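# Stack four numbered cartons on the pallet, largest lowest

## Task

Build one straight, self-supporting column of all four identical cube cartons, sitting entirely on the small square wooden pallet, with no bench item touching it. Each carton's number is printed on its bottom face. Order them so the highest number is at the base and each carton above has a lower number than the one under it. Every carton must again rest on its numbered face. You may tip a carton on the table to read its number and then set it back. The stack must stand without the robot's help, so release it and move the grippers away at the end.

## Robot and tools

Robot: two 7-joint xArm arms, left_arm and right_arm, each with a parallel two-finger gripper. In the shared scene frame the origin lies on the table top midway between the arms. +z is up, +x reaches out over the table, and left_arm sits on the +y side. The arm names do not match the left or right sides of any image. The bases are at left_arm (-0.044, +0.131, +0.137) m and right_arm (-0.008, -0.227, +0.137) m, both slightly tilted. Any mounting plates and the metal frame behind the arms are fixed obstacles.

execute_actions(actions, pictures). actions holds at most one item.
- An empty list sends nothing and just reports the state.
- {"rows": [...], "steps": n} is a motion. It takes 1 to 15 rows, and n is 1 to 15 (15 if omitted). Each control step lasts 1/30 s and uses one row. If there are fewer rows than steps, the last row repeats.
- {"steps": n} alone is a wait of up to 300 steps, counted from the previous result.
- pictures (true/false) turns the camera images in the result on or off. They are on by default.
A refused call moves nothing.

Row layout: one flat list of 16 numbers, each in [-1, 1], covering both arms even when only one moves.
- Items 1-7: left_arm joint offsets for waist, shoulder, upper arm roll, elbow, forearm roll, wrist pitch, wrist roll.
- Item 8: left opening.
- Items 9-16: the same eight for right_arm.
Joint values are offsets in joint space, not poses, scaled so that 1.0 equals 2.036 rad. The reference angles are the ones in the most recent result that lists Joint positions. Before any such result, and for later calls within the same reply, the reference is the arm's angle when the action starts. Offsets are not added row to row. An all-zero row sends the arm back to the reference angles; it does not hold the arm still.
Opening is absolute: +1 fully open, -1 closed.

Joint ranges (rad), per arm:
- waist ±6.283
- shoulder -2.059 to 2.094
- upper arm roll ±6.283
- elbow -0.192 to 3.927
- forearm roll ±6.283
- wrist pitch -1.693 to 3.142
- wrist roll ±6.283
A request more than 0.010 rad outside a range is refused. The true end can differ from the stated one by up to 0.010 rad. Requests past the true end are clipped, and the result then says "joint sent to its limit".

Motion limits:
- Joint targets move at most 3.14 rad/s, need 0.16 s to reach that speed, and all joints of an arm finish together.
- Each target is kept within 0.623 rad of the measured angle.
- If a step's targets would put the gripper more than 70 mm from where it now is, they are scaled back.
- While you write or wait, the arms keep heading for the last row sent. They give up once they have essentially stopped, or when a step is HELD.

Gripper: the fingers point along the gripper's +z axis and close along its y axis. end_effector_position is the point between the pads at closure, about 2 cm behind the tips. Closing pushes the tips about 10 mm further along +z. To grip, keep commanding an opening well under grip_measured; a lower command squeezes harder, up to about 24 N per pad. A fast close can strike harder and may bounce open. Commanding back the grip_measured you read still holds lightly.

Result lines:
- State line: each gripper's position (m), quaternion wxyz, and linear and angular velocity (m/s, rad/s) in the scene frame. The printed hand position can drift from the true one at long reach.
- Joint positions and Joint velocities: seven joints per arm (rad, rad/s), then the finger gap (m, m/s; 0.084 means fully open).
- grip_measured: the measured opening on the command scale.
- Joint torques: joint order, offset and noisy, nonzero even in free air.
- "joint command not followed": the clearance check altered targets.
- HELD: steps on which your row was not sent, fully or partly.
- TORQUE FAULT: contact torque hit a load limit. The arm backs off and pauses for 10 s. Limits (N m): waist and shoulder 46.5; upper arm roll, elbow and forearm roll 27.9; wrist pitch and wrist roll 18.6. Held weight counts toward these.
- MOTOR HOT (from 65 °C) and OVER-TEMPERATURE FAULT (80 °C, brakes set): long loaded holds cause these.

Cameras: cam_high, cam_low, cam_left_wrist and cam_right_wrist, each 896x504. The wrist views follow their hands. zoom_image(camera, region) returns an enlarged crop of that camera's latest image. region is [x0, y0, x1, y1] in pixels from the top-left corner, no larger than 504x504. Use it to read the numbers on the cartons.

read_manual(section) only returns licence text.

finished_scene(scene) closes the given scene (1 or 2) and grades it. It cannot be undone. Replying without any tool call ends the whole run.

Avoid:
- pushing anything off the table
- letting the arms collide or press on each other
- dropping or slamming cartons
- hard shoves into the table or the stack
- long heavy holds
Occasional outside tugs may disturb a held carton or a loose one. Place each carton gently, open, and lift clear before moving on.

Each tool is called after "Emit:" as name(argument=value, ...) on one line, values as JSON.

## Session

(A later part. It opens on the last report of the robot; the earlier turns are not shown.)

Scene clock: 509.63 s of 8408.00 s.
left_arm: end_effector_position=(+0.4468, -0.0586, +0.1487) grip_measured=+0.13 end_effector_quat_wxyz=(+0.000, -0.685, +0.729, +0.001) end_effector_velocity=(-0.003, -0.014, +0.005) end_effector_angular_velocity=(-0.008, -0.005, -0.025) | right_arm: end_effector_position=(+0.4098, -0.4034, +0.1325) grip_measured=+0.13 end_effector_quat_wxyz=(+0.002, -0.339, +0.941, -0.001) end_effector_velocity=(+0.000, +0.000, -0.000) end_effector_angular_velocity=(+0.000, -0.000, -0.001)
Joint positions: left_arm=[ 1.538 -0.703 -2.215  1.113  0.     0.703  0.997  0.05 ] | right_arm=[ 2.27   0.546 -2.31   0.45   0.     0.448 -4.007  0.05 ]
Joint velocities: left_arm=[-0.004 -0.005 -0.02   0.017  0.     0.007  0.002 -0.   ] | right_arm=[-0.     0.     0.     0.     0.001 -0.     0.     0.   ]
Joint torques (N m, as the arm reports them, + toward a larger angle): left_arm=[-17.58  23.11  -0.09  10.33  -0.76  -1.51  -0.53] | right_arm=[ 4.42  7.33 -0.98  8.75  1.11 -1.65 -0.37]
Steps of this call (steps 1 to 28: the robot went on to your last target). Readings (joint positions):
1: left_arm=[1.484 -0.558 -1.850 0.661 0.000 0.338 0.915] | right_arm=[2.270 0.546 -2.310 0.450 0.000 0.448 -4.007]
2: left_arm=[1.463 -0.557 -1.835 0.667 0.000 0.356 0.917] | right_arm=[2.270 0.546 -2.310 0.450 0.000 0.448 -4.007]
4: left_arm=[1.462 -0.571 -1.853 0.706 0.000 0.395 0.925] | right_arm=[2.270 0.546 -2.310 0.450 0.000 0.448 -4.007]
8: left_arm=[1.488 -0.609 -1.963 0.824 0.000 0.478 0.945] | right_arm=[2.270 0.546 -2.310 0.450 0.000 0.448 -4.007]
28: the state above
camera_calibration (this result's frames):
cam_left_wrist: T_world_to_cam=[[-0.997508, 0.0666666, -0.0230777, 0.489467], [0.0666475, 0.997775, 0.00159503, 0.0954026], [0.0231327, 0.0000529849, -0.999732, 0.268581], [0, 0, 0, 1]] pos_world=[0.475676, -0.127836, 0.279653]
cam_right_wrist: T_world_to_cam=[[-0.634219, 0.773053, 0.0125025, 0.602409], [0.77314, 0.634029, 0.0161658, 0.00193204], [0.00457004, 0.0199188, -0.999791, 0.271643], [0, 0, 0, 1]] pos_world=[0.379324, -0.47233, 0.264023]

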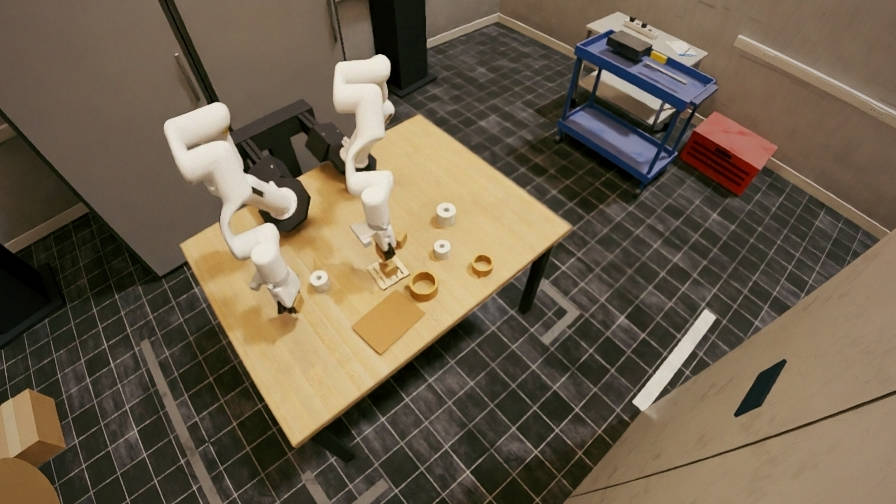

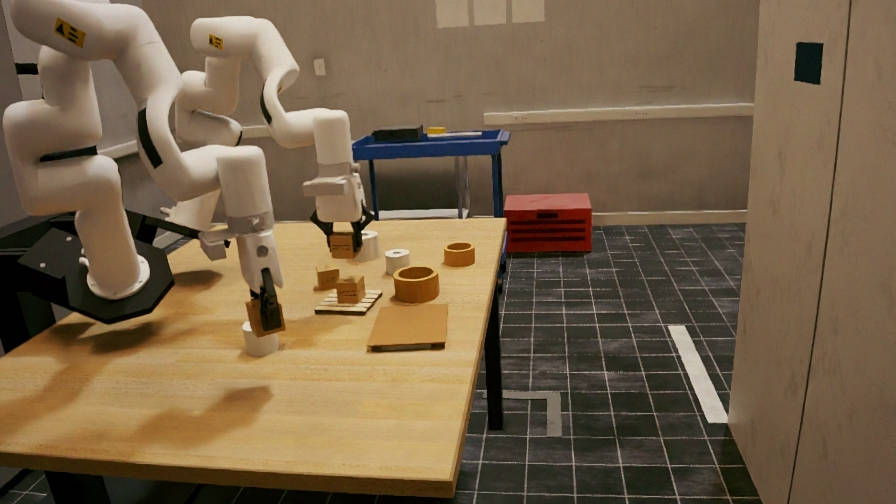

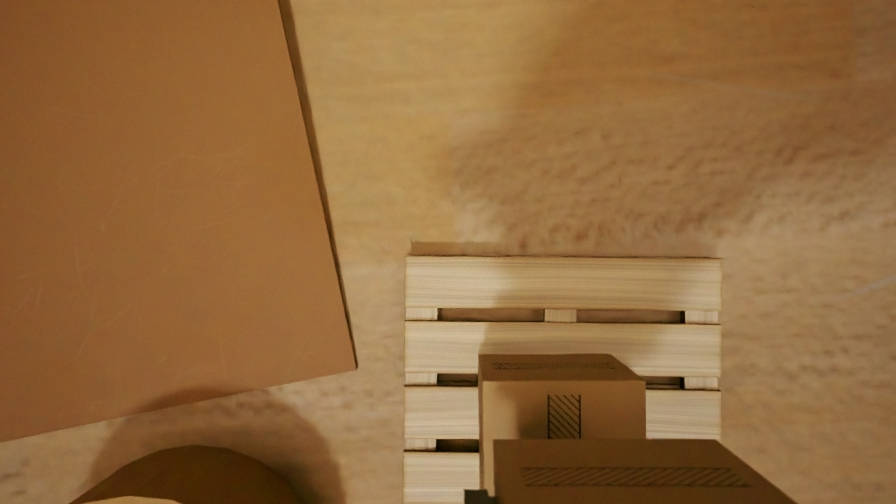

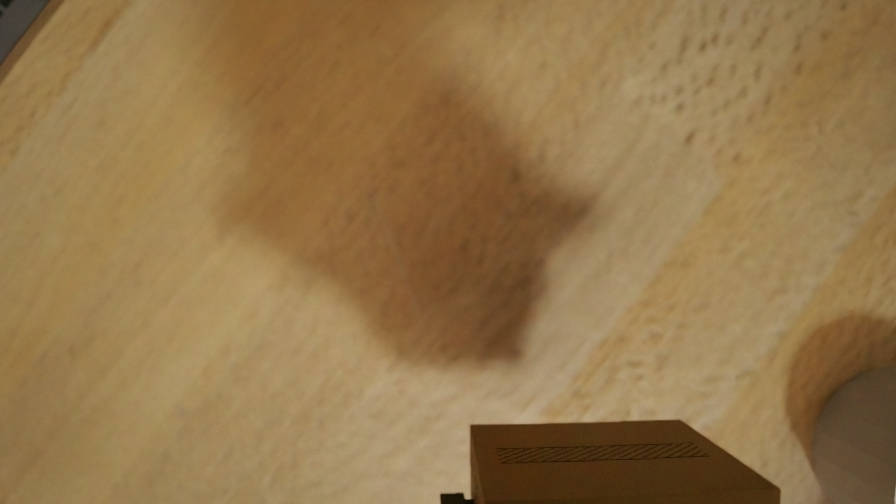

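Emit:
execute_actions(actions=[{"rows": [[0.02,-0.011,-0.015,-0.0005,0,-0.018,0,-0.4,0,0,0,0,0,0,0,-0.4],[0.036,-0.02,-0.027,-0.001,0,-0.033,0,-0.4,0,0,0,0,0,0,0,-0.4],[0.048,-0.027,-0.036,-0.0015,0,-0.044,0,-0.4,0,0,0,0,0,0,0,-0.4],[0.057,-0.0325,-0.043,-0.0015,0,-0.052,0,-0.4,0,0,0,0,0,0,0,-0.4],[0.063,-0.036,-0.0475,-0.0013,0,-0.058,0,-0.4,0,0,0,0,0,0,0,-0.4],[0.067,-0.0387,-0.0503,-0.001,0,-0.0615,0,-0.4,0,0,0,0,0,0,0,-0.4],[0.0704,-0.0407,-0.0528,-0.001,0,-0.0645,0,-0.4,0,0,0,0,0,0,0,-0.4]], "steps": 15}])

Emit:
zoom_image(camera="cam_low", region=[290, 220, 410, 330])

Scene clock: 523.33 s of 8408.00 s.
left_arm: end_effector_position=(+0.4471, -0.0603, +0.0929) grip_measured=+0.13 end_effector_quat_wxyz=(+0.001, -0.684, +0.729, +0.000) end_effector_velocity=(+0.003, -0.011, -0.004) end_effector_angular_velocity=(-0.023, -0.016, -0.009) | right_arm: end_effector_position=(+0.4098, -0.4034, +0.1325) grip_measured=+0.13 end_effector_quat_wxyz=(+0.002, -0.339, +0.941, -0.001) end_effector_velocity=(-0.000, +0.000, -0.000) end_effector_angular_velocity=(+0.001, +0.000, -0.001)
Joint positions: left_arm=[ 1.678 -0.784 -2.32   1.111  0.     0.574  0.997  0.05 ] | right_arm=[ 2.27   0.546 -2.31   0.45   0.     0.448 -4.007  0.05 ]
Joint velocities: left_arm=[ 0.024 -0.011 -0.028  0.011  0.001 -0.035  0.    -0.   ] | right_arm=[-0.    -0.001  0.001 -0.     0.001 -0.001  0.     0.   ]
Joint torques (N m, as the arm reports them, + toward a larger angle): left_arm=[-18.6   27.34  -0.37   9.54  -0.69  -1.26  -0.65] | right_arm=[ 3.95  6.6  -0.45  8.29  1.02 -1.4   0.01]
Steps of this call (steps 1 to 30: the robot went on to your last target; steps 31 to 100: nothing new was sent; then 9.87 s passed at rest; steps 101 to 115: all 15 steps of this action). Readings (joint positions):
101: left_arm=[1.538 -0.704 -2.217 1.115 0.000 0.703 0.997] | right_arm=[2.270 0.546 -2.310 0.450 0.000 0.448 -4.007]
102: left_arm=[1.540 -0.705 -2.219 1.115 0.000 0.700 0.997] | right_arm=[2.270 0.546 -2.310 0.450 0.000 0.448 -4.007]
104: left_arm=[1.564 -0.717 -2.237 1.116 0.000 0.677 0.997] | right_arm=[2.270 0.546 -2.310 0.450 0.000 0.448 -4.007]
108: left_arm=[1.640 -0.762 -2.290 1.109 0.000 0.611 0.997] | right_arm=[2.270 0.546 -2.310 0.450 0.000 0.448 -4.007]
115: the state above
camera_calibration (this result's frames):
cam_left_wrist: T_world_to_cam=[[-0.997302, 0.068966, -0.025144, 0.488794], [0.0689813, 0.997618, 0.000256749, 0.0961837], [0.0251018, -0.00147841, -0.999684, 0.211786], [0, 0, 0, 1]] pos_world=[0.475524, -0.129352, 0.223985]
cam_right_wrist: T_world_to_cam=[[-0.634219, 0.773053, 0.0125025, 0.602409], [0.77314, 0.634029, 0.0161656, 0.00193218], [0.00456992, 0.0199188, -0.999791, 0.271643], [0, 0, 0, 1]] pos_world=[0.379324, -0.47233, 0.264023]

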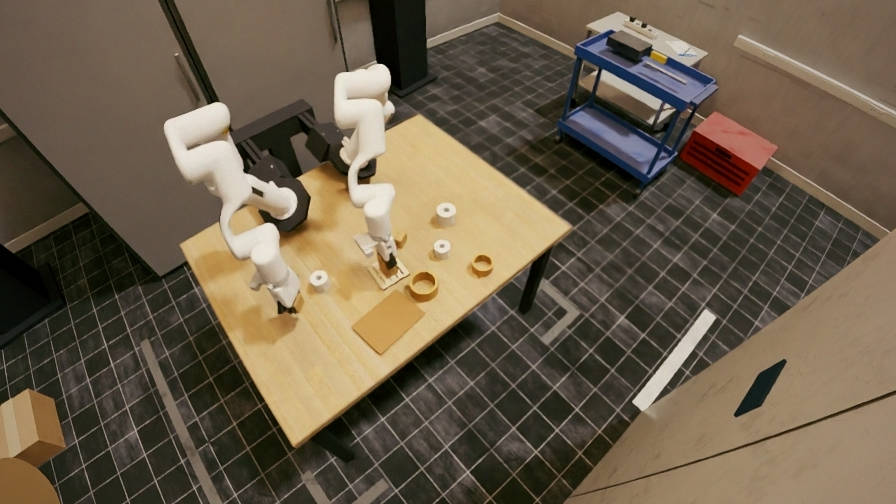

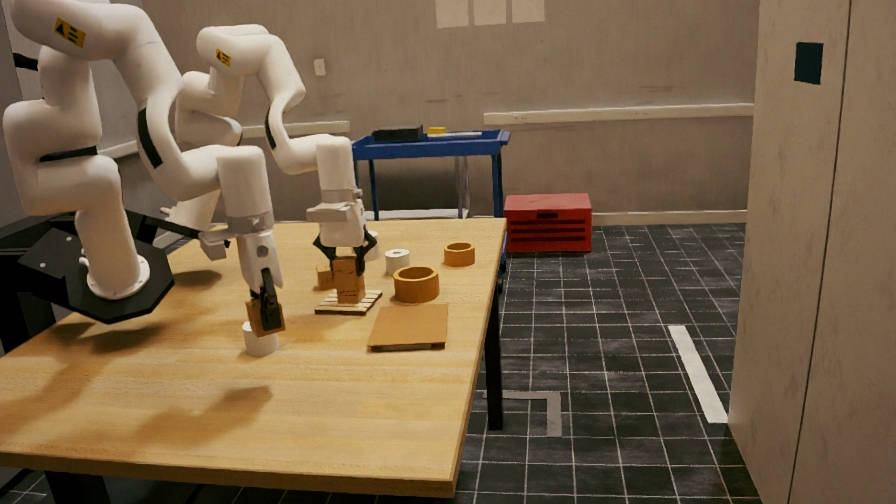

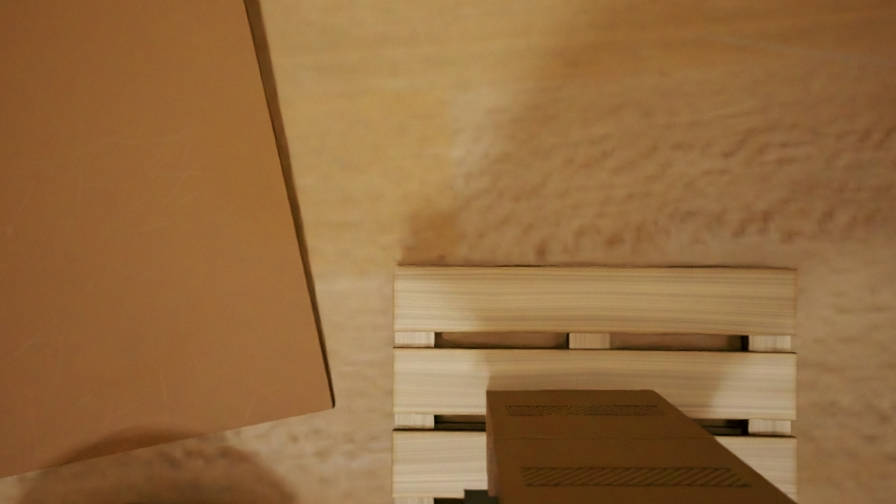

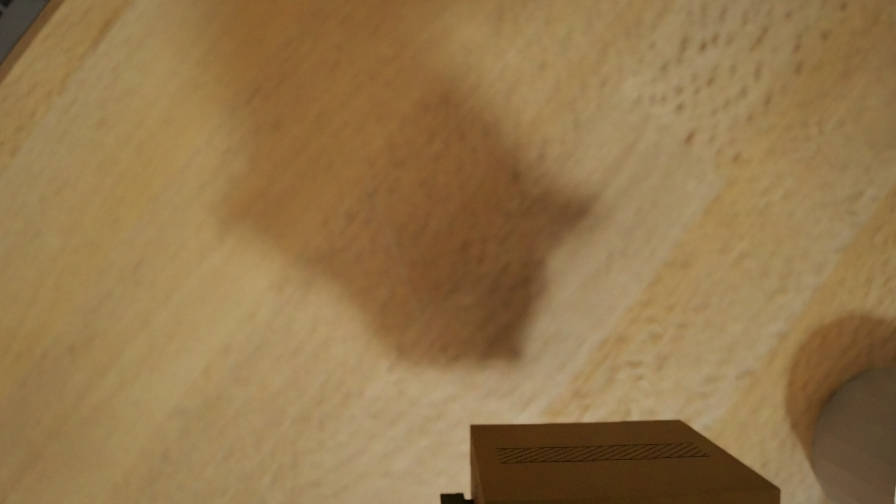

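Region (290, 220, 410, 330) of cam_low's 896x504 image, scaled by 4.200, with more detail than that image has; it fills the top 462 rows of this view, and the rest is white.

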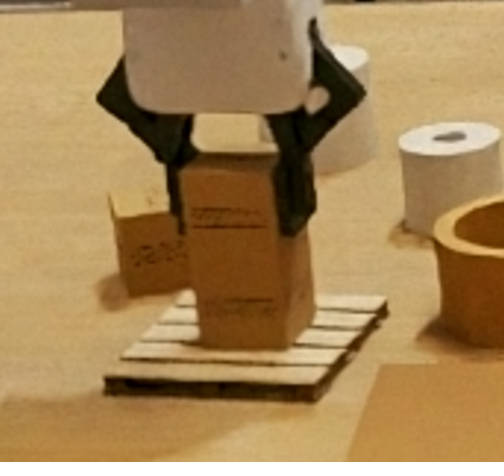

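Emit:
execute_actions(actions=[{"rows": [[0.0022,-0.0012,-0.0015,0,0,-0.0015,0,-0.1,0,0,0,0,0,0,0,-0.4],[0.0022,-0.0012,-0.0015,0,0,-0.0015,0,0.15,0,0,0,0,0,0,0,-0.4],[0.0022,-0.0012,-0.0015,0,0,-0.0015,0,0.4,0,0,0,0,0,0,0,-0.4],[0.0022,-0.0012,-0.0015,0,0,-0.0015,0,0.7,0,0,0,0,0,0,0,-0.4],[0.0022,-0.0012,-0.0015,0,0,-0.0015,0,0.7,0,0,0,0,0,0,0,-0.4],[-0.034,0.02,0.025,0,0,0.031,0,0.7,0,0,0,0,0,0,0,-0.4],[-0.0689,0.0393,0.0507,0.0018,0,0.0634,0,0.7,0,0,0,0,0,0,0,-0.4],[-0.0689,0.0393,0.0507,0.0018,0,0.0634,0,0.7,0,0,0,0,0,0,0,-0.4],[-0.0689,0.0393,0.0507,0.0018,0,0.0634,0,0.7,0,0,0,0,0,0,0,-0.4],[-0.0689,0.0393,0.0507,0.0018,0,0.0634,0,0.7,0,0,0,0,0,0,0,-0.4],[-0.0689,0.0393,0.0507,0.0018,0,0.0634,0,0.7,0,0,0,0,0,0,0,-0.4],[-0.0689,0.0393,0.0507,0.0018,0,0.0634,0,0.7,0,0,0,0,0,0,0,-0.4],[-0.0689,0.0393,0.0507,0.0018,0,0.0634,0,0.7,0,0,0,0,0,0,0,-0.4],[-0.2945,0.1124,0.2843,-0.2606,0,-0.0493,-0.2037,0.7,0,0,0,0,0,0,0,-0.4]], "steps": 15}], pictures=false)

Emit:
execute_actions(actions=[{"steps": 24}])

Scene clock: 566.10 s of 8408.00 s.
left_arm: end_effector_position=(+0.4478, -0.0621, +0.1470) grip_measured=+0.70 end_effector_quat_wxyz=(+0.001, -0.684, +0.729, -0.003) end_effector_velocity=(-0.037, +0.071, +0.018) end_effector_angular_velocity=(+0.075, +0.009, +0.216) | right_arm: end_effector_position=(+0.4098, -0.4034, +0.1325) grip_measured=+0.13 end_effector_quat_wxyz=(+0.002, -0.339, +0.941, -0.001) end_effector_velocity=(-0.000, -0.000, -0.000) end_effector_angular_velocity=(-0.000, +0.000, +0.001)
Joint positions: left_arm=[ 1.544 -0.709 -2.223  1.115  0.     0.689  0.994  0.073] | right_arm=[ 2.27   0.546 -2.31   0.45   0.     0.448 -4.007  0.05 ]
Joint velocities: left_arm=[-0.279  0.096  0.273 -0.244  0.001  0.011 -0.174 -0.   ] | right_arm=[-0.    -0.    -0.     0.    -0.002  0.    -0.     0.   ]
Joint torques (N m, as the arm reports them, + toward a larger angle): left_arm=[-19.83  24.46   0.99   7.15  -0.57  -1.47  -1.29] | right_arm=[ 4.09  7.33 -0.56  8.49  1.31 -1.5  -0.36]
Steps of this call (steps 1 to 15: the robot went on to your last target; steps 16 to 90: nothing new was sent; then 39.27 s passed at rest; steps 91 to 105: all 15 steps of this action). Readings (joint positions):
91: left_arm=[1.681 -0.786 -2.322 1.111 0.000 0.571 0.997] | right_arm=[2.270 0.546 -2.310 0.450 0.000 0.448 -4.007]
92: left_arm=[1.681 -0.786 -2.322 1.111 0.000 0.571 0.997] | right_arm=[2.270 0.546 -2.310 0.450 0.000 0.448 -4.007]
94: left_arm=[1.683 -0.787 -2.323 1.111 0.000 0.571 0.997] | right_arm=[2.270 0.546 -2.310 0.450 0.000 0.448 -4.007]
98: left_arm=[1.671 -0.783 -2.310 1.104 0.000 0.587 0.997] | right_arm=[2.270 0.546 -2.310 0.450 0.000 0.448 -4.007]
105: the state above

Scene clock: 566.90 s of 8408.00 s.
left_arm: end_effector_position=(+0.3591, +0.0543, +0.1298) grip_measured=+0.70 end_effector_quat_wxyz=(-0.001, +0.848, -0.530, -0.000) end_effector_velocity=(-0.004, +0.003, -0.002) end_effector_angular_velocity=(+0.001, +0.006, +0.010) | right_arm: end_effector_position=(+0.4098, -0.4034, +0.1325) grip_measured=+0.13 end_effector_quat_wxyz=(+0.002, -0.339, +0.941, -0.001) end_effector_velocity=(-0.000, +0.000, -0.000) end_effector_angular_velocity=(-0.000, -0.000, +0.001)
Joint positions: left_arm=[ 1.08  -0.556 -1.743  0.582  0.     0.474  0.583  0.073] | right_arm=[ 2.27   0.546 -2.31   0.45   0.     0.448 -4.007  0.05 ]
Joint velocities: left_arm=[-0.008  0.003  0.01  -0.014  0.001 -0.003 -0.008  0.   ] | right_arm=[ 0.     0.     0.001 -0.001 -0.    -0.     0.    -0.   ]
Joint torques (N m, as the arm reports them, + toward a larger angle): left_arm=[-11.93   5.28  -0.37   8.81  -0.57  -1.57  -0.68] | right_arm=[ 3.83  6.84  0.03  8.58  1.21 -1.8  -0.18]
Steps of this call (steps 1 to 24: the robot went on to your last target). Readings (joint positions):
1: left_arm=[1.531 -0.704 -2.210 1.101 0.000 0.686 0.984] | right_arm=[2.270 0.546 -2.310 0.450 0.000 0.448 -4.007]
2: left_arm=[1.507 -0.697 -2.185 1.074 0.000 0.675 0.963] | right_arm=[2.270 0.546 -2.310 0.450 0.000 0.448 -4.007]
4: left_arm=[1.431 -0.672 -2.106 0.985 0.000 0.639 0.895] | right_arm=[2.270 0.546 -2.310 0.450 0.000 0.448 -4.007]
8: left_arm=[1.278 -0.621 -1.945 0.806 0.000 0.567 0.759] | right_arm=[2.270 0.546 -2.310 0.450 0.000 0.448 -4.007]
24: the state above
camera_calibration (this result's frames):
cam_left_wrist: T_world_to_cam=[[-0.901049, -0.432945, -0.0258858, 0.386821], [-0.433091, 0.90135, 0.0000648951, 0.173466], [0.0233041, 0.0112694, -0.999665, 0.251013], [0, 0, 0, 1]] pos_world=[0.417821, 0.00828946, 0.260931]
cam_right_wrist: T_world_to_cam=[[-0.634219, 0.773052, 0.0125025, 0.602409], [0.77314, 0.634029, 0.0161656, 0.00193224], [0.00456994, 0.0199187, -0.999791, 0.271643], [0, 0, 0, 1]] pos_world=[0.379324, -0.47233, 0.264023]

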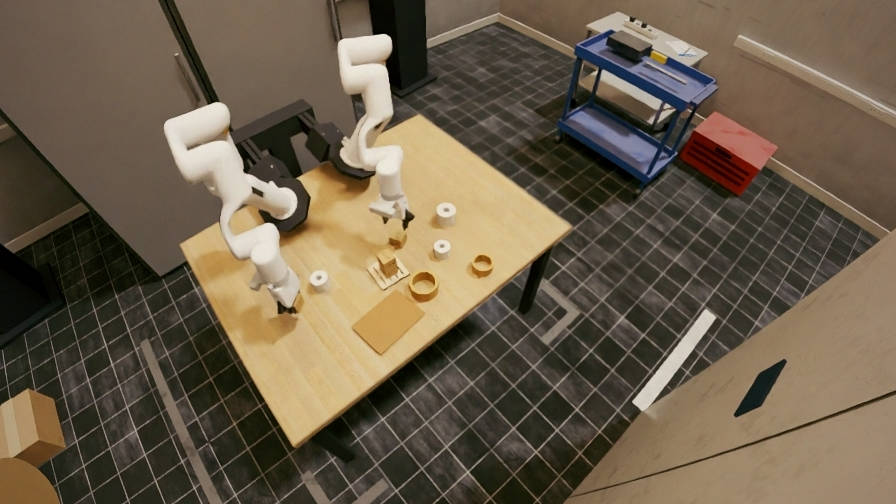

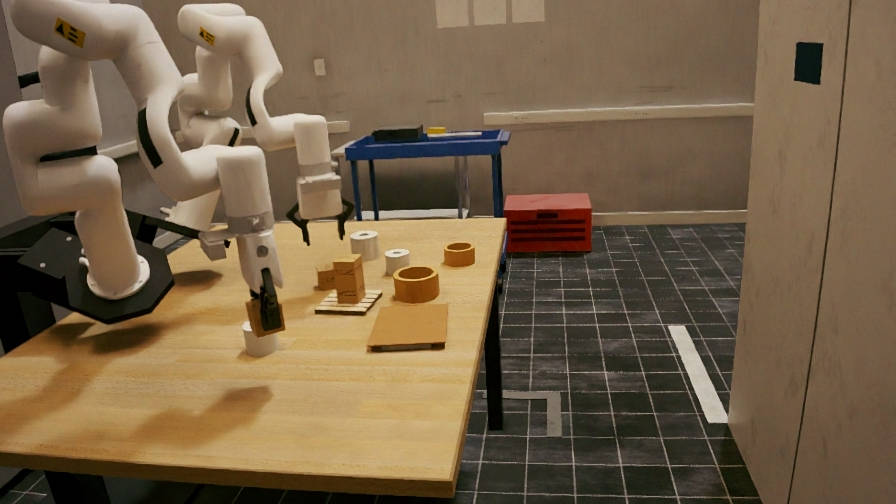

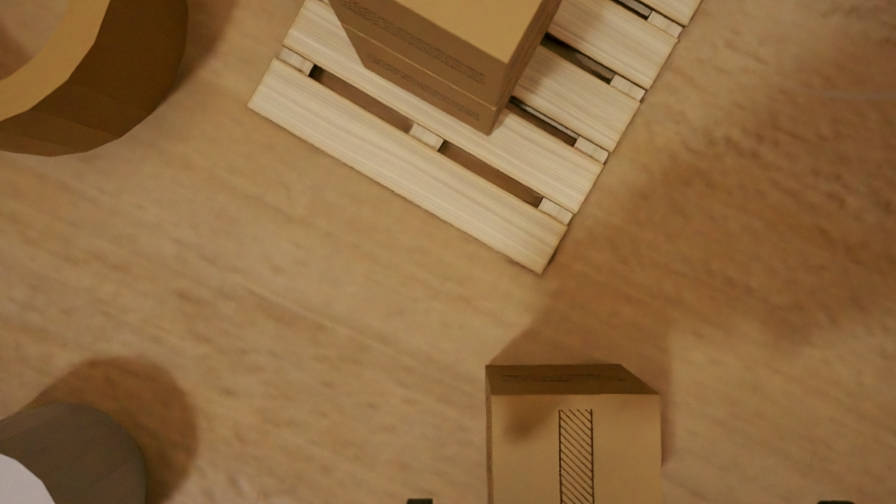

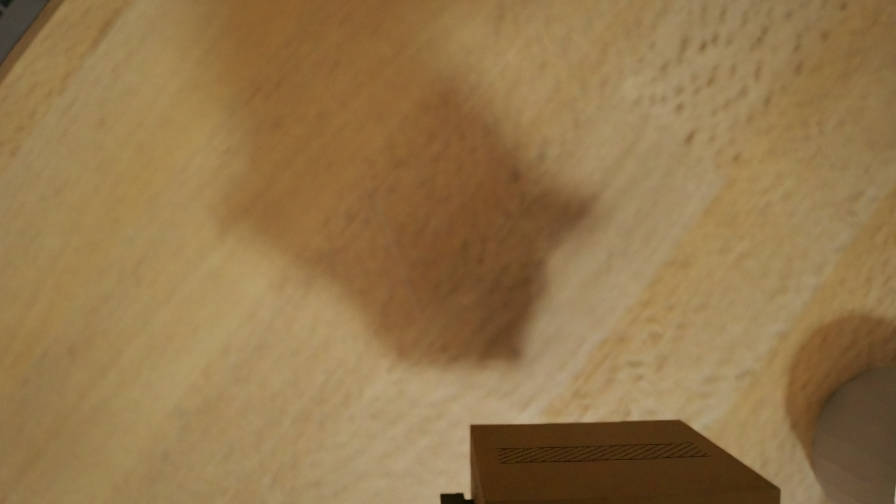

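Emit:
execute_actions(actions=[{"rows": [[0.1685,-0.0304,-0.1406,0.0038,0,-0.0937,0,0.7,0,0,0,0,0,0,0,-0.4],[0.1685,-0.0304,-0.1406,0.0038,0,-0.0937,0,0.7,0,0,0,0,0,0,0,-0.4],[0.1685,-0.0304,-0.1406,0.0038,0,-0.0937,0,0.7,0,0,0,0,0,0,0,-0.4],[0.1685,-0.0304,-0.1406,0.0038,0,-0.0937,0,0.7,0,0,0,0,0,0,0,-0.4],[0.1685,-0.0304,-0.1406,0.0038,0,-0.0937,0,0.7,0,0,0,0,0,0,0,-0.4],[0.202,-0.042,-0.167,0.0085,0,-0.1125,0,0.7,0,0,0,0,0,0,0,-0.4],[0.235,-0.054,-0.193,0.013,0,-0.131,0,0.7,0,0,0,0,0,0,0,-0.4],[0.2679,-0.0667,-0.2197,0.018,0,-0.15,0,0.7,0,0,0,0,0,0,0,-0.4],[0.2679,-0.0667,-0.2197,0.018,0,-0.15,0,0.7,0,0,0,0,0,0,0,-0.4],[0.2679,-0.0667,-0.2197,0.018,0,-0.15,0,0.7,0,0,0,0,0,0,0,-0.4],[0.2679,-0.0667,-0.2197,0.018,0,-0.15,0,0.7,0,0,0,0,0,0,0,-0.4],[0.2679,-0.0667,-0.2197,0.018,0,-0.15,0,0.7,0,0,0,0,0,0,0,-0.4],[0.2679,-0.0667,-0.2197,0.018,0,-0.15,0,0.6,0,0,0,0,0,0,0,-0.4],[0.2679,-0.0667,-0.2197,0.018,0,-0.15,0,0.5,0,0,0,0,0,0,0,-0.4],[0.2679,-0.0667,-0.2197,0.018,0,-0.15,0,0.4,0,0,0,0,0,0,0,-0.4]], "steps": 15}], pictures=false)

Scene clock: 580.90 s of 8408.00 s.
left_arm: end_effector_position=(+0.3586, +0.0569, +0.0345) grip_measured=+0.53 end_effector_quat_wxyz=(-0.002, +0.848, -0.530, -0.002) end_effector_velocity=(-0.001, -0.021, -0.058) end_effector_angular_velocity=(-0.055, -0.011, -0.014) | right_arm: end_effector_position=(+0.4098, -0.4034, +0.1325) grip_measured=+0.13 end_effector_quat_wxyz=(+0.002, -0.339, +0.941, -0.001) end_effector_velocity=(-0.000, +0.000, -0.000) end_effector_angular_velocity=(+0.001, +0.000, -0.003)
Joint positions: left_arm=[ 1.598 -0.684 -2.166  0.614  0.     0.186  0.583  0.066] | right_arm=[ 2.27   0.546 -2.31   0.45   0.     0.448 -4.007  0.05 ]
Joint velocities: left_arm=[ 0.319 -0.096 -0.276  0.056  0.001 -0.202 -0.    -0.109] | right_arm=[-0.001 -0.     0.001 -0.     0.003 -0.     0.     0.   ]
Joint torques (N m, as the arm reports them, + toward a larger angle): left_arm=[-19.63  20.34  -0.4    7.1   -0.66  -1.75  -0.56] | right_arm=[ 3.51  6.82 -0.61  8.5   0.94 -1.62 -0.25]
Steps of this call (steps 1 to 30: the robot went on to your last target; steps 31 to 100: nothing new was sent; then 10.17 s passed at rest; steps 101 to 115: all 15 steps of this action). Readings (joint positions):
101: left_arm=[1.079 -0.556 -1.741 0.581 0.000 0.474 0.582] | right_arm=[2.270 0.546 -2.310 0.450 0.000 0.448 -4.007]
102: left_arm=[1.082 -0.556 -1.744 0.581 0.000 0.472 0.582] | right_arm=[2.270 0.546 -2.310 0.450 0.000 0.448 -4.007]
104: left_arm=[1.120 -0.563 -1.778 0.583 0.000 0.449 0.583] | right_arm=[2.270 0.546 -2.310 0.450 0.000 0.448 -4.007]
108: left_arm=[1.329 -0.603 -1.950 0.588 0.000 0.335 0.583] | right_arm=[2.270 0.546 -2.310 0.450 0.000 0.448 -4.007]
115: the state above

Emit:
execute_actions(actions=[{"rows": [[0.0135,-0.0039,-0.0119,0.0023,0,-0.0086,0,0.28,0,0,0,0,0,0,0,-0.4],[0.0135,-0.0039,-0.0119,0.0023,0,-0.0086,0,0.18,0,0,0,0,0,0,0,-0.4],[0.0135,-0.0039,-0.0119,0.0023,0,-0.0086,0,0.1,0,0,0,0,0,0,0,-0.4],[0.0135,-0.0039,-0.0119,0.0023,0,-0.0086,0,0.0,0,0,0,0,0,0,0,-0.4],[0.0135,-0.0039,-0.0119,0.0023,0,-0.0086,0,-0.15,0,0,0,0,0,0,0,-0.4],[0.0135,-0.0039,-0.0119,0.0023,0,-0.0086,0,-0.3,0,0,0,0,0,0,0,-0.4],[0.0135,-0.0039,-0.0119,0.0023,0,-0.0086,0,-0.4,0,0,0,0,0,0,0,-0.4],[-0.086,0.0325,0.0671,-0.0119,0,0.0477,0,-0.4,0,0,0,0,0,0,0,-0.4],[-0.086,0.0325,0.0671,-0.0119,0,0.0477,0,-0.4,0,0,0,0,0,0,0,-0.4],[-0.17,0.05,0.138,-0.015,0,0.094,0,-0.4,0,0,0,0,0,0,0,-0.4],[-0.17,0.05,0.138,-0.015,0,0.094,0,-0.4,0,0,0,0,0,0,0,-0.4],[-0.17,0.05,0.138,-0.015,0,0.094,0,-0.4,0,0,0,0,0,0,0,-0.4],[-0.17,0.05,0.138,-0.015,0,0.094,0,-0.4,0,0,0,0,0,0,0,-0.4],[-0.17,0.05,0.138,-0.015,0,0.094,0,-0.4,0,0,0,0,0,0,0,-0.4],[-0.3748,0.0648,0.4258,0.0388,0.442,-0.337,0.2036,-0.4,0,0,0,0,0,0,0,-0.4]], "steps": 15}], pictures=false)

Emit:
execute_actions(actions=[{"steps": 32}])

Emit:
zoom_image(camera="cam_low", region=[280, 80, 430, 200])

Scene clock: 605.40 s of 8408.00 s.
left_arm: end_effector_position=(+0.3636, +0.0551, +0.0788) grip_measured=+0.13 end_effector_quat_wxyz=(-0.005, +0.848, -0.530, +0.003) end_effector_velocity=(+0.029, -0.055, +0.291) end_effector_angular_velocity=(-0.107, -0.098, -0.057) | right_arm: end_effector_position=(+0.4098, -0.4034, +0.1325) grip_measured=+0.13 end_effector_quat_wxyz=(+0.002, -0.339, +0.941, -0.001) end_effector_velocity=(-0.000, +0.001, -0.000) end_effector_angular_velocity=(+0.000, +0.001, +0.001)
Joint positions: left_arm=[ 1.377 -0.615 -1.988  0.595  0.     0.306  0.583  0.05 ] | right_arm=[ 2.27   0.546 -2.31   0.45   0.     0.448 -4.007  0.05 ]
Joint velocities: left_arm=[-1.449  0.404  1.129 -0.049  0.007  0.74   0.005  0.   ] | right_arm=[-0.     0.     0.001 -0.001  0.     0.     0.    -0.   ]
Joint torques (N m, as the arm reports them, + toward a larger angle): left_arm=[-1.95  6.55 -1.3   5.68 -0.48 -1.45 -0.52] | right_arm=[ 3.75  6.74 -0.22  8.47  1.28 -1.88 -0.33]
Steps of this call (steps 1 to 30: the robot went on to your last target; steps 31 to 100: nothing new was sent; then 20.67 s passed at rest; steps 101 to 115: all 15 steps of this action). Readings (joint positions):
101: left_arm=[1.625 -0.692 -2.190 0.619 0.000 0.169 0.583] | right_arm=[2.270 0.546 -2.310 0.450 0.000 0.448 -4.007]
102: left_arm=[1.625 -0.692 -2.190 0.619 0.000 0.169 0.583] | right_arm=[2.270 0.546 -2.310 0.450 0.000 0.448 -4.007]
104: left_arm=[1.625 -0.692 -2.190 0.619 0.000 0.169 0.583] | right_arm=[2.270 0.546 -2.310 0.450 0.000 0.448 -4.007]
108: left_arm=[1.625 -0.692 -2.190 0.619 0.000 0.169 0.583] | right_arm=[2.270 0.546 -2.310 0.450 0.000 0.448 -4.007]
115: the state above

Scene clock: 606.47 s of 8408.00 s.
left_arm: end_effector_position=(+0.4995, -0.0474, +0.3835) grip_measured=+0.13 end_effector_quat_wxyz=(+0.217, -0.338, +0.791, -0.462) end_effector_velocity=(-0.019, -0.010, +0.036) end_effector_angular_velocity=(+0.008, -0.154, -0.177) | right_arm: end_effector_position=(+0.4098, -0.4034, +0.1325) grip_measured=+0.13 end_effector_quat_wxyz=(+0.002, -0.339, +0.941, -0.001) end_effector_velocity=(-0.001, -0.000, -0.000) end_effector_angular_velocity=(+0.000, +0.001, -0.002)
Joint positions: left_arm=[ 0.841 -0.552 -1.308  0.691  0.886 -0.487  0.992  0.05 ] | right_arm=[ 2.27   0.546 -2.31   0.45   0.     0.448 -4.007  0.05 ]
Joint velocities: left_arm=[-0.067  0.007  0.1    0.001  0.156 -0.14   0.065  0.   ] | right_arm=[-0.     0.    -0.001 -0.001  0.001 -0.001  0.     0.   ]
Joint torques (N m, as the arm reports them, + toward a larger angle): left_arm=[-10.93  -2.98  -0.74  10.36  -2.76  -1.88  -0.71] | right_arm=[ 3.53  7.14 -0.71  8.02  1.15 -1.58 -0.19]
Steps of this call (steps 1 to 32: the robot went on to your last target). Readings (joint positions):
1: left_arm=[1.335 -0.604 -1.955 0.594 0.002 0.327 0.584] | right_arm=[2.270 0.546 -2.310 0.450 0.000 0.448 -4.007]
2: left_arm=[1.307 -0.598 -1.933 0.594 0.009 0.336 0.589] | right_arm=[2.270 0.546 -2.310 0.450 0.000 0.448 -4.007]
4: left_arm=[1.278 -0.596 -1.904 0.597 0.046 0.308 0.614] | right_arm=[2.270 0.546 -2.310 0.450 0.000 0.448 -4.007]
8: left_arm=[1.211 -0.590 -1.806 0.615 0.151 0.198 0.678] | right_arm=[2.270 0.546 -2.310 0.450 0.000 0.448 -4.007]
32: the state above
camera_calibration (this result's frames):
cam_left_wrist: T_world_to_cam=[[-0.314503, 0.333561, -0.888721, 0.550175], [0.679093, 0.733223, 0.034879, -0.250917], [0.663265, -0.592555, -0.45712, -0.0538292], [0, 0, 0, 1]] pos_world=[0.379131, -0.031436, 0.473097]
cam_right_wrist: T_world_to_cam=[[-0.634219, 0.773052, 0.0125027, 0.602409], [0.77314, 0.634029, 0.0161656, 0.00193228], [0.00456983, 0.0199189, -0.999791, 0.271643], [0, 0, 0, 1]] pos_world=[0.379324, -0.47233, 0.264023]

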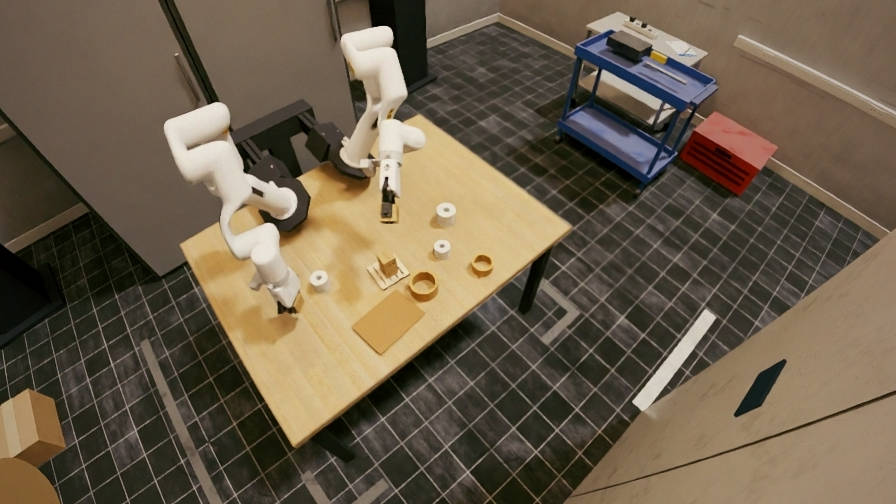

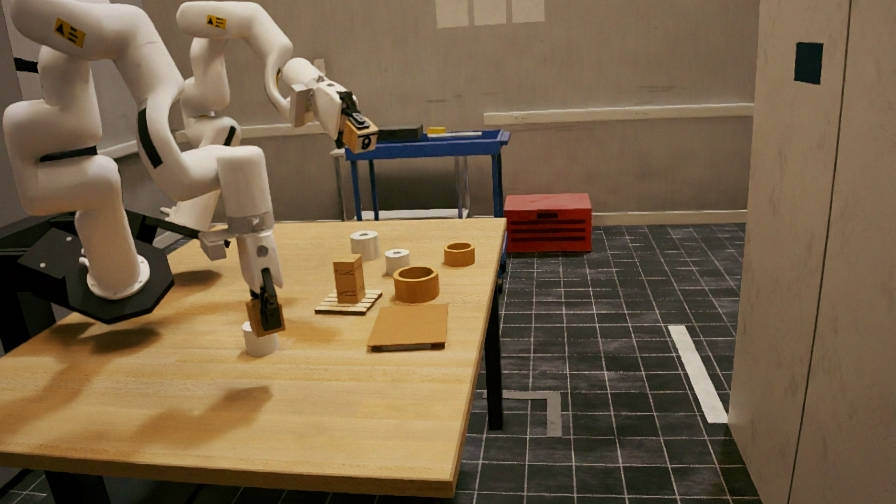

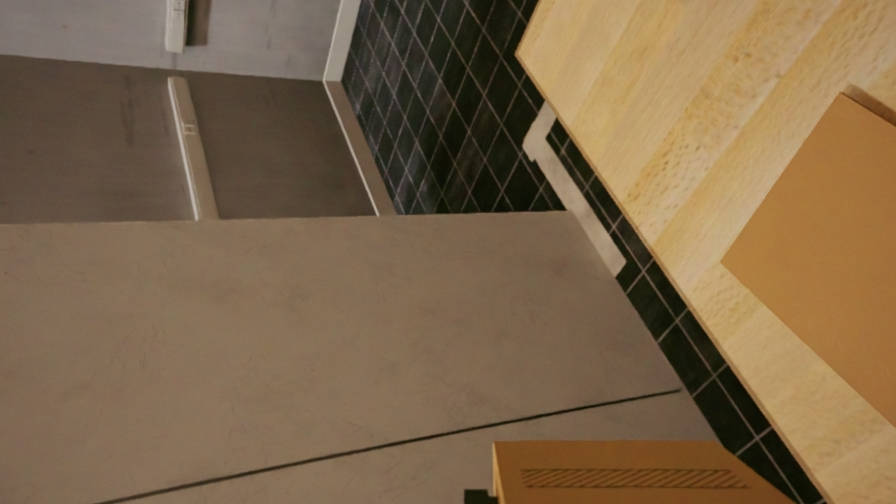

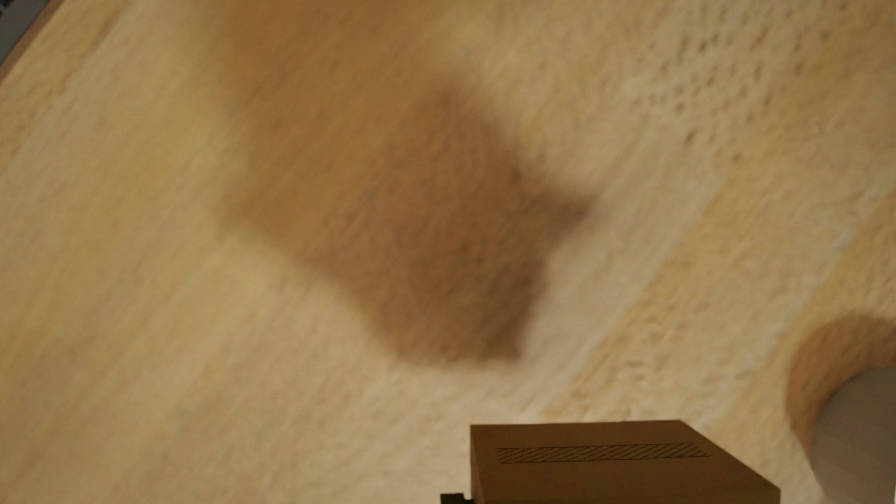

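Region (280, 80, 430, 200) of cam_low's 896x504 image, scaled by 3.360, with more detail than that image has; it fills the top 403 rows of this view, and the rest is white.

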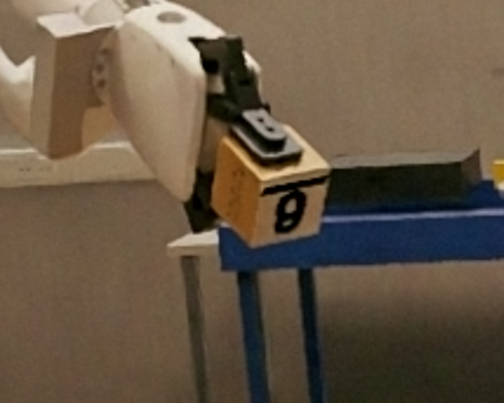

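Emit:
execute_actions(actions=[{"rows": [[-0.003,0,0.004,0.001,-0.4352,0.4719,-0.2009,-0.4,-0.1723,-0.0533,0.1537,0.0039,0,-0.0914,0,-0.4],[-0.003,0,0.004,0.001,-0.4352,0.4719,-0.2009,-0.4,-0.1723,-0.0533,0.1537,0.0039,0,-0.0914,0,-0.4],[-0.003,0,0.004,0.001,-0.4352,0.4719,-0.2009,-0.4,-0.1723,-0.0533,0.1537,0.0039,0,-0.0914,0,-0.4],[-0.003,0,0.004,0.001,-0.4352,0.4719,-0.2009,-0.4,-0.1723,-0.0533,0.1537,0.0039,0,-0.0914,0,-0.4],[-0.003,0,0.004,0.001,-0.4352,0.4719,-0.2009,-0.4,-0.1723,-0.0533,0.1537,0.0039,0,-0.0914,0,-0.4],[-0.003,0,0.004,0.001,-0.4352,0.4719,-0.2009,-0.4,-0.21,-0.059,0.188,0.006,0,-0.105,0,-0.4],[-0.003,0,0.004,0.001,-0.4352,0.4719,-0.2009,-0.4,-0.246,-0.064,0.221,0.0083,0,-0.119,0,-0.4],[-0.003,0,0.004,0.001,-0.4352,0.4719,-0.2009,-0.4,-0.2813,-0.0684,0.2531,0.0107,0,-0.1317,0,-0.4],[-0.003,0,0.004,0.001,-0.4352,0.4719,-0.2009,-0.4,-0.31,-0.07,0.28,0.013,0,-0.141,0,-0.4],[0.1166,-0.0016,-0.2128,-0.0543,-0.4352,0.4719,-0.2009,-0.4,-0.335,-0.0713,0.303,0.015,0,-0.1485,0,-0.4],[0.1166,-0.0016,-0.2128,-0.0543,-0.4352,0.4719,-0.2009,-0.4,-0.357,-0.072,0.323,0.017,0,-0.155,0,-0.4],[0.1166,-0.0016,-0.2128,-0.0543,-0.4352,0.4719,-0.2009,-0.4,-0.375,-0.0727,0.34,0.0185,0,-0.1606,0,-0.4],[0.1166,-0.0016,-0.2128,-0.0543,-0.4352,0.4719,-0.2009,-0.4,-0.388,-0.073,0.352,0.0195,0,-0.165,0,-0.4],[0.1166,-0.0016,-0.2128,-0.0543,-0.4352,0.4719,-0.2009,-0.4,-0.3985,-0.0734,0.3611,0.0204,0,-0.1679,0,-0.4]], "steps": 15}], pictures=false)

Emit:
execute_actions(actions=[{"steps": 22}])

Emit:
zoom_image(camera="cam_low", region=[200, 290, 340, 400])

Scene clock: 677.47 s of 8408.00 s.
left_arm: end_effector_position=(+0.5236, +0.0396, +0.2844) grip_measured=+0.13 end_effector_quat_wxyz=(+0.134, -0.686, +0.647, -0.303) end_effector_velocity=(-0.243, -0.016, -0.397) end_effector_angular_velocity=(+0.115, +1.319, +0.628) | right_arm: end_effector_position=(+0.4096, -0.4040, +0.0485) grip_measured=+0.13 end_effector_quat_wxyz=(-0.003, -0.342, +0.940, -0.002) end_effector_velocity=(+0.002, +0.002, -0.143) end_effector_angular_velocity=(+0.019, -0.018, -0.010)
Joint positions: left_arm=[ 0.882 -0.553 -1.383  0.672  0.419 -0.008  0.746  0.05 ] | right_arm=[ 1.618  0.408 -1.721  0.479  0.     0.16  -4.007  0.05 ]
Joint velocities: left_arm=[ 0.382 -0.011 -0.797 -0.24  -0.781  0.93  -0.312  0.   ] | right_arm=[-1.438 -0.111  1.318  0.11  -0.    -0.485  0.    -0.   ]
Joint torques (N m, as the arm reports them, + toward a larger angle): left_arm=[-12.43  -2.54   1.6   11.77  -1.73  -2.42  -0.61] | right_arm=[ 7.51  2.47 -1.3   5.97  1.36 -1.57 -0.16]
Steps of this call (steps 1 to 30: the robot went on to your last target; steps 31 to 100: nothing new was sent; then 67.17 s passed at rest; steps 101 to 115: all 15 steps of this action). Readings (joint positions):
101: left_arm=[0.835 -0.552 -1.299 0.693 0.900 -0.500 0.998] | right_arm=[2.270 0.546 -2.309 0.450 0.000 0.448 -4.007]
102: left_arm=[0.835 -0.552 -1.299 0.693 0.897 -0.496 0.995] | right_arm=[2.267 0.545 -2.307 0.451 0.000 0.446 -4.007]
104: left_arm=[0.834 -0.552 -1.300 0.693 0.858 -0.456 0.968] | right_arm=[2.229 0.534 -2.271 0.453 0.000 0.424 -4.007]
108: left_arm=[0.835 -0.552 -1.299 0.694 0.673 -0.273 0.855] | right_arm=[2.016 0.470 -2.082 0.456 0.000 0.316 -4.007]
115: the state above

Scene clock: 678.20 s of 8408.00 s.
left_arm: end_effector_position=(+0.3607, +0.0545, +0.1306) grip_measured=+0.13 end_effector_quat_wxyz=(-0.001, +0.847, -0.531, +0.003) end_effector_velocity=(-0.016, +0.001, -0.007) end_effector_angular_velocity=(+0.011, +0.053, +0.029) | right_arm: end_effector_position=(+0.4102, -0.4030, +0.0331) grip_measured=+0.13 end_effector_quat_wxyz=(-0.000, -0.341, +0.940, -0.001) end_effector_velocity=(+0.000, -0.000, -0.000) end_effector_angular_velocity=(+0.000, -0.000, +0.001)
Joint positions: left_arm=[ 1.077 -0.556 -1.738  0.582  0.004  0.47   0.584  0.05 ] | right_arm=[ 1.459  0.397 -1.575  0.492  0.     0.106 -4.007  0.05 ]
Joint velocities: left_arm=[ 0.015 -0.001 -0.027 -0.005 -0.034  0.038 -0.013  0.   ] | right_arm=[-0.002 -0.001  0.001  0.001 -0.002 -0.    -0.    -0.   ]
Joint torques (N m, as the arm reports them, + toward a larger angle): left_arm=[-11.93   5.07  -0.25   9.02  -0.57  -1.49  -0.75] | right_arm=[ 4.67 -0.83 -0.69  4.7   1.15 -1.62 -0.2 ]
Steps of this call (steps 1 to 22: the robot went on to your last target). Readings (joint positions):
1: left_arm=[0.895 -0.553 -1.408 0.665 0.392 0.023 0.736] | right_arm=[1.573 0.404 -1.680 0.483 0.000 0.145 -4.007]
2: left_arm=[0.907 -0.553 -1.431 0.659 0.366 0.053 0.725] | right_arm=[1.538 0.402 -1.647 0.486 0.000 0.133 -4.007]
4: left_arm=[0.932 -0.554 -1.475 0.648 0.313 0.114 0.705] | right_arm=[1.495 0.399 -1.608 0.489 0.000 0.119 -4.007]
8: left_arm=[0.980 -0.554 -1.563 0.626 0.210 0.232 0.665] | right_arm=[1.468 0.398 -1.582 0.492 0.000 0.109 -4.007]
22: the state above
camera_calibration (this result's frames):
cam_left_wrist: T_world_to_cam=[[-0.901497, -0.431738, -0.0300984, 0.389088], [-0.431829, 0.901948, -0.00375788, 0.174007], [0.0287696, 0.00960963, -0.99954, 0.249916], [0, 0, 0, 1]] pos_world=[0.418713, 0.00863729, 0.262165]
cam_right_wrist: T_world_to_cam=[[-0.636379, 0.77126, 0.0134091, 0.603692], [0.771375, 0.636249, 0.0129571, 0.00476158], [0.00146175, 0.0185891, -0.999826, 0.173046], [0, 0, 0, 1]] pos_world=[0.380251, -0.47185, 0.16486]

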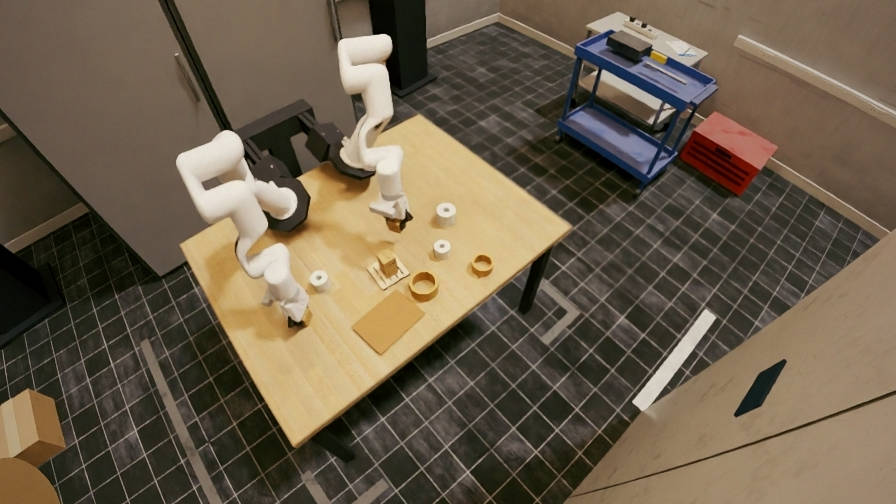

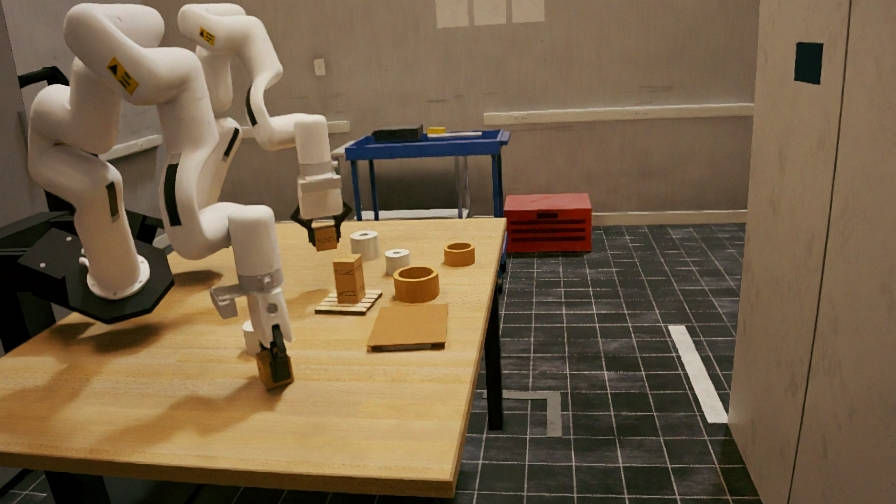

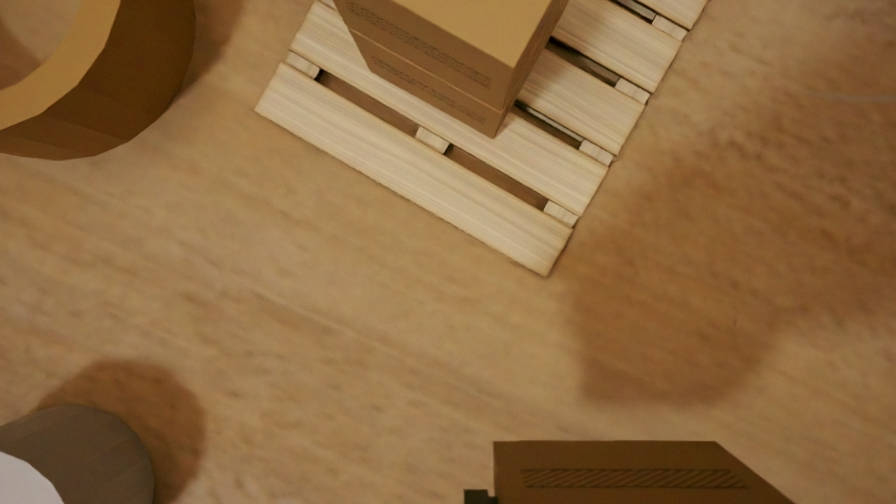

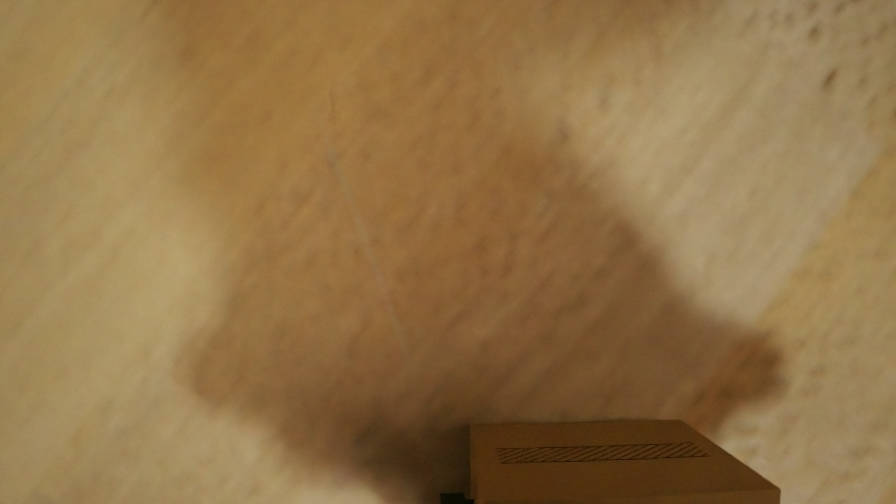

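Region (200, 290, 340, 400) of cam_low's 896x504 image, scaled by 3.600, with more detail than that image has; it fills the top 396 rows of this view, and the rest is white.

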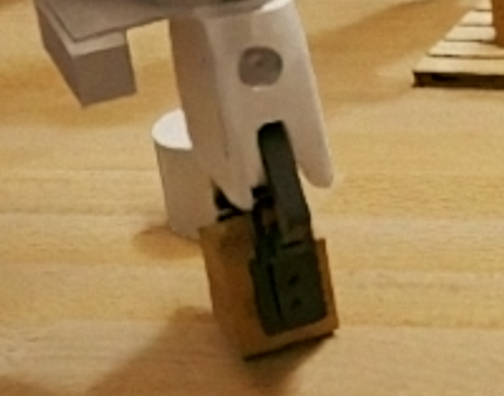

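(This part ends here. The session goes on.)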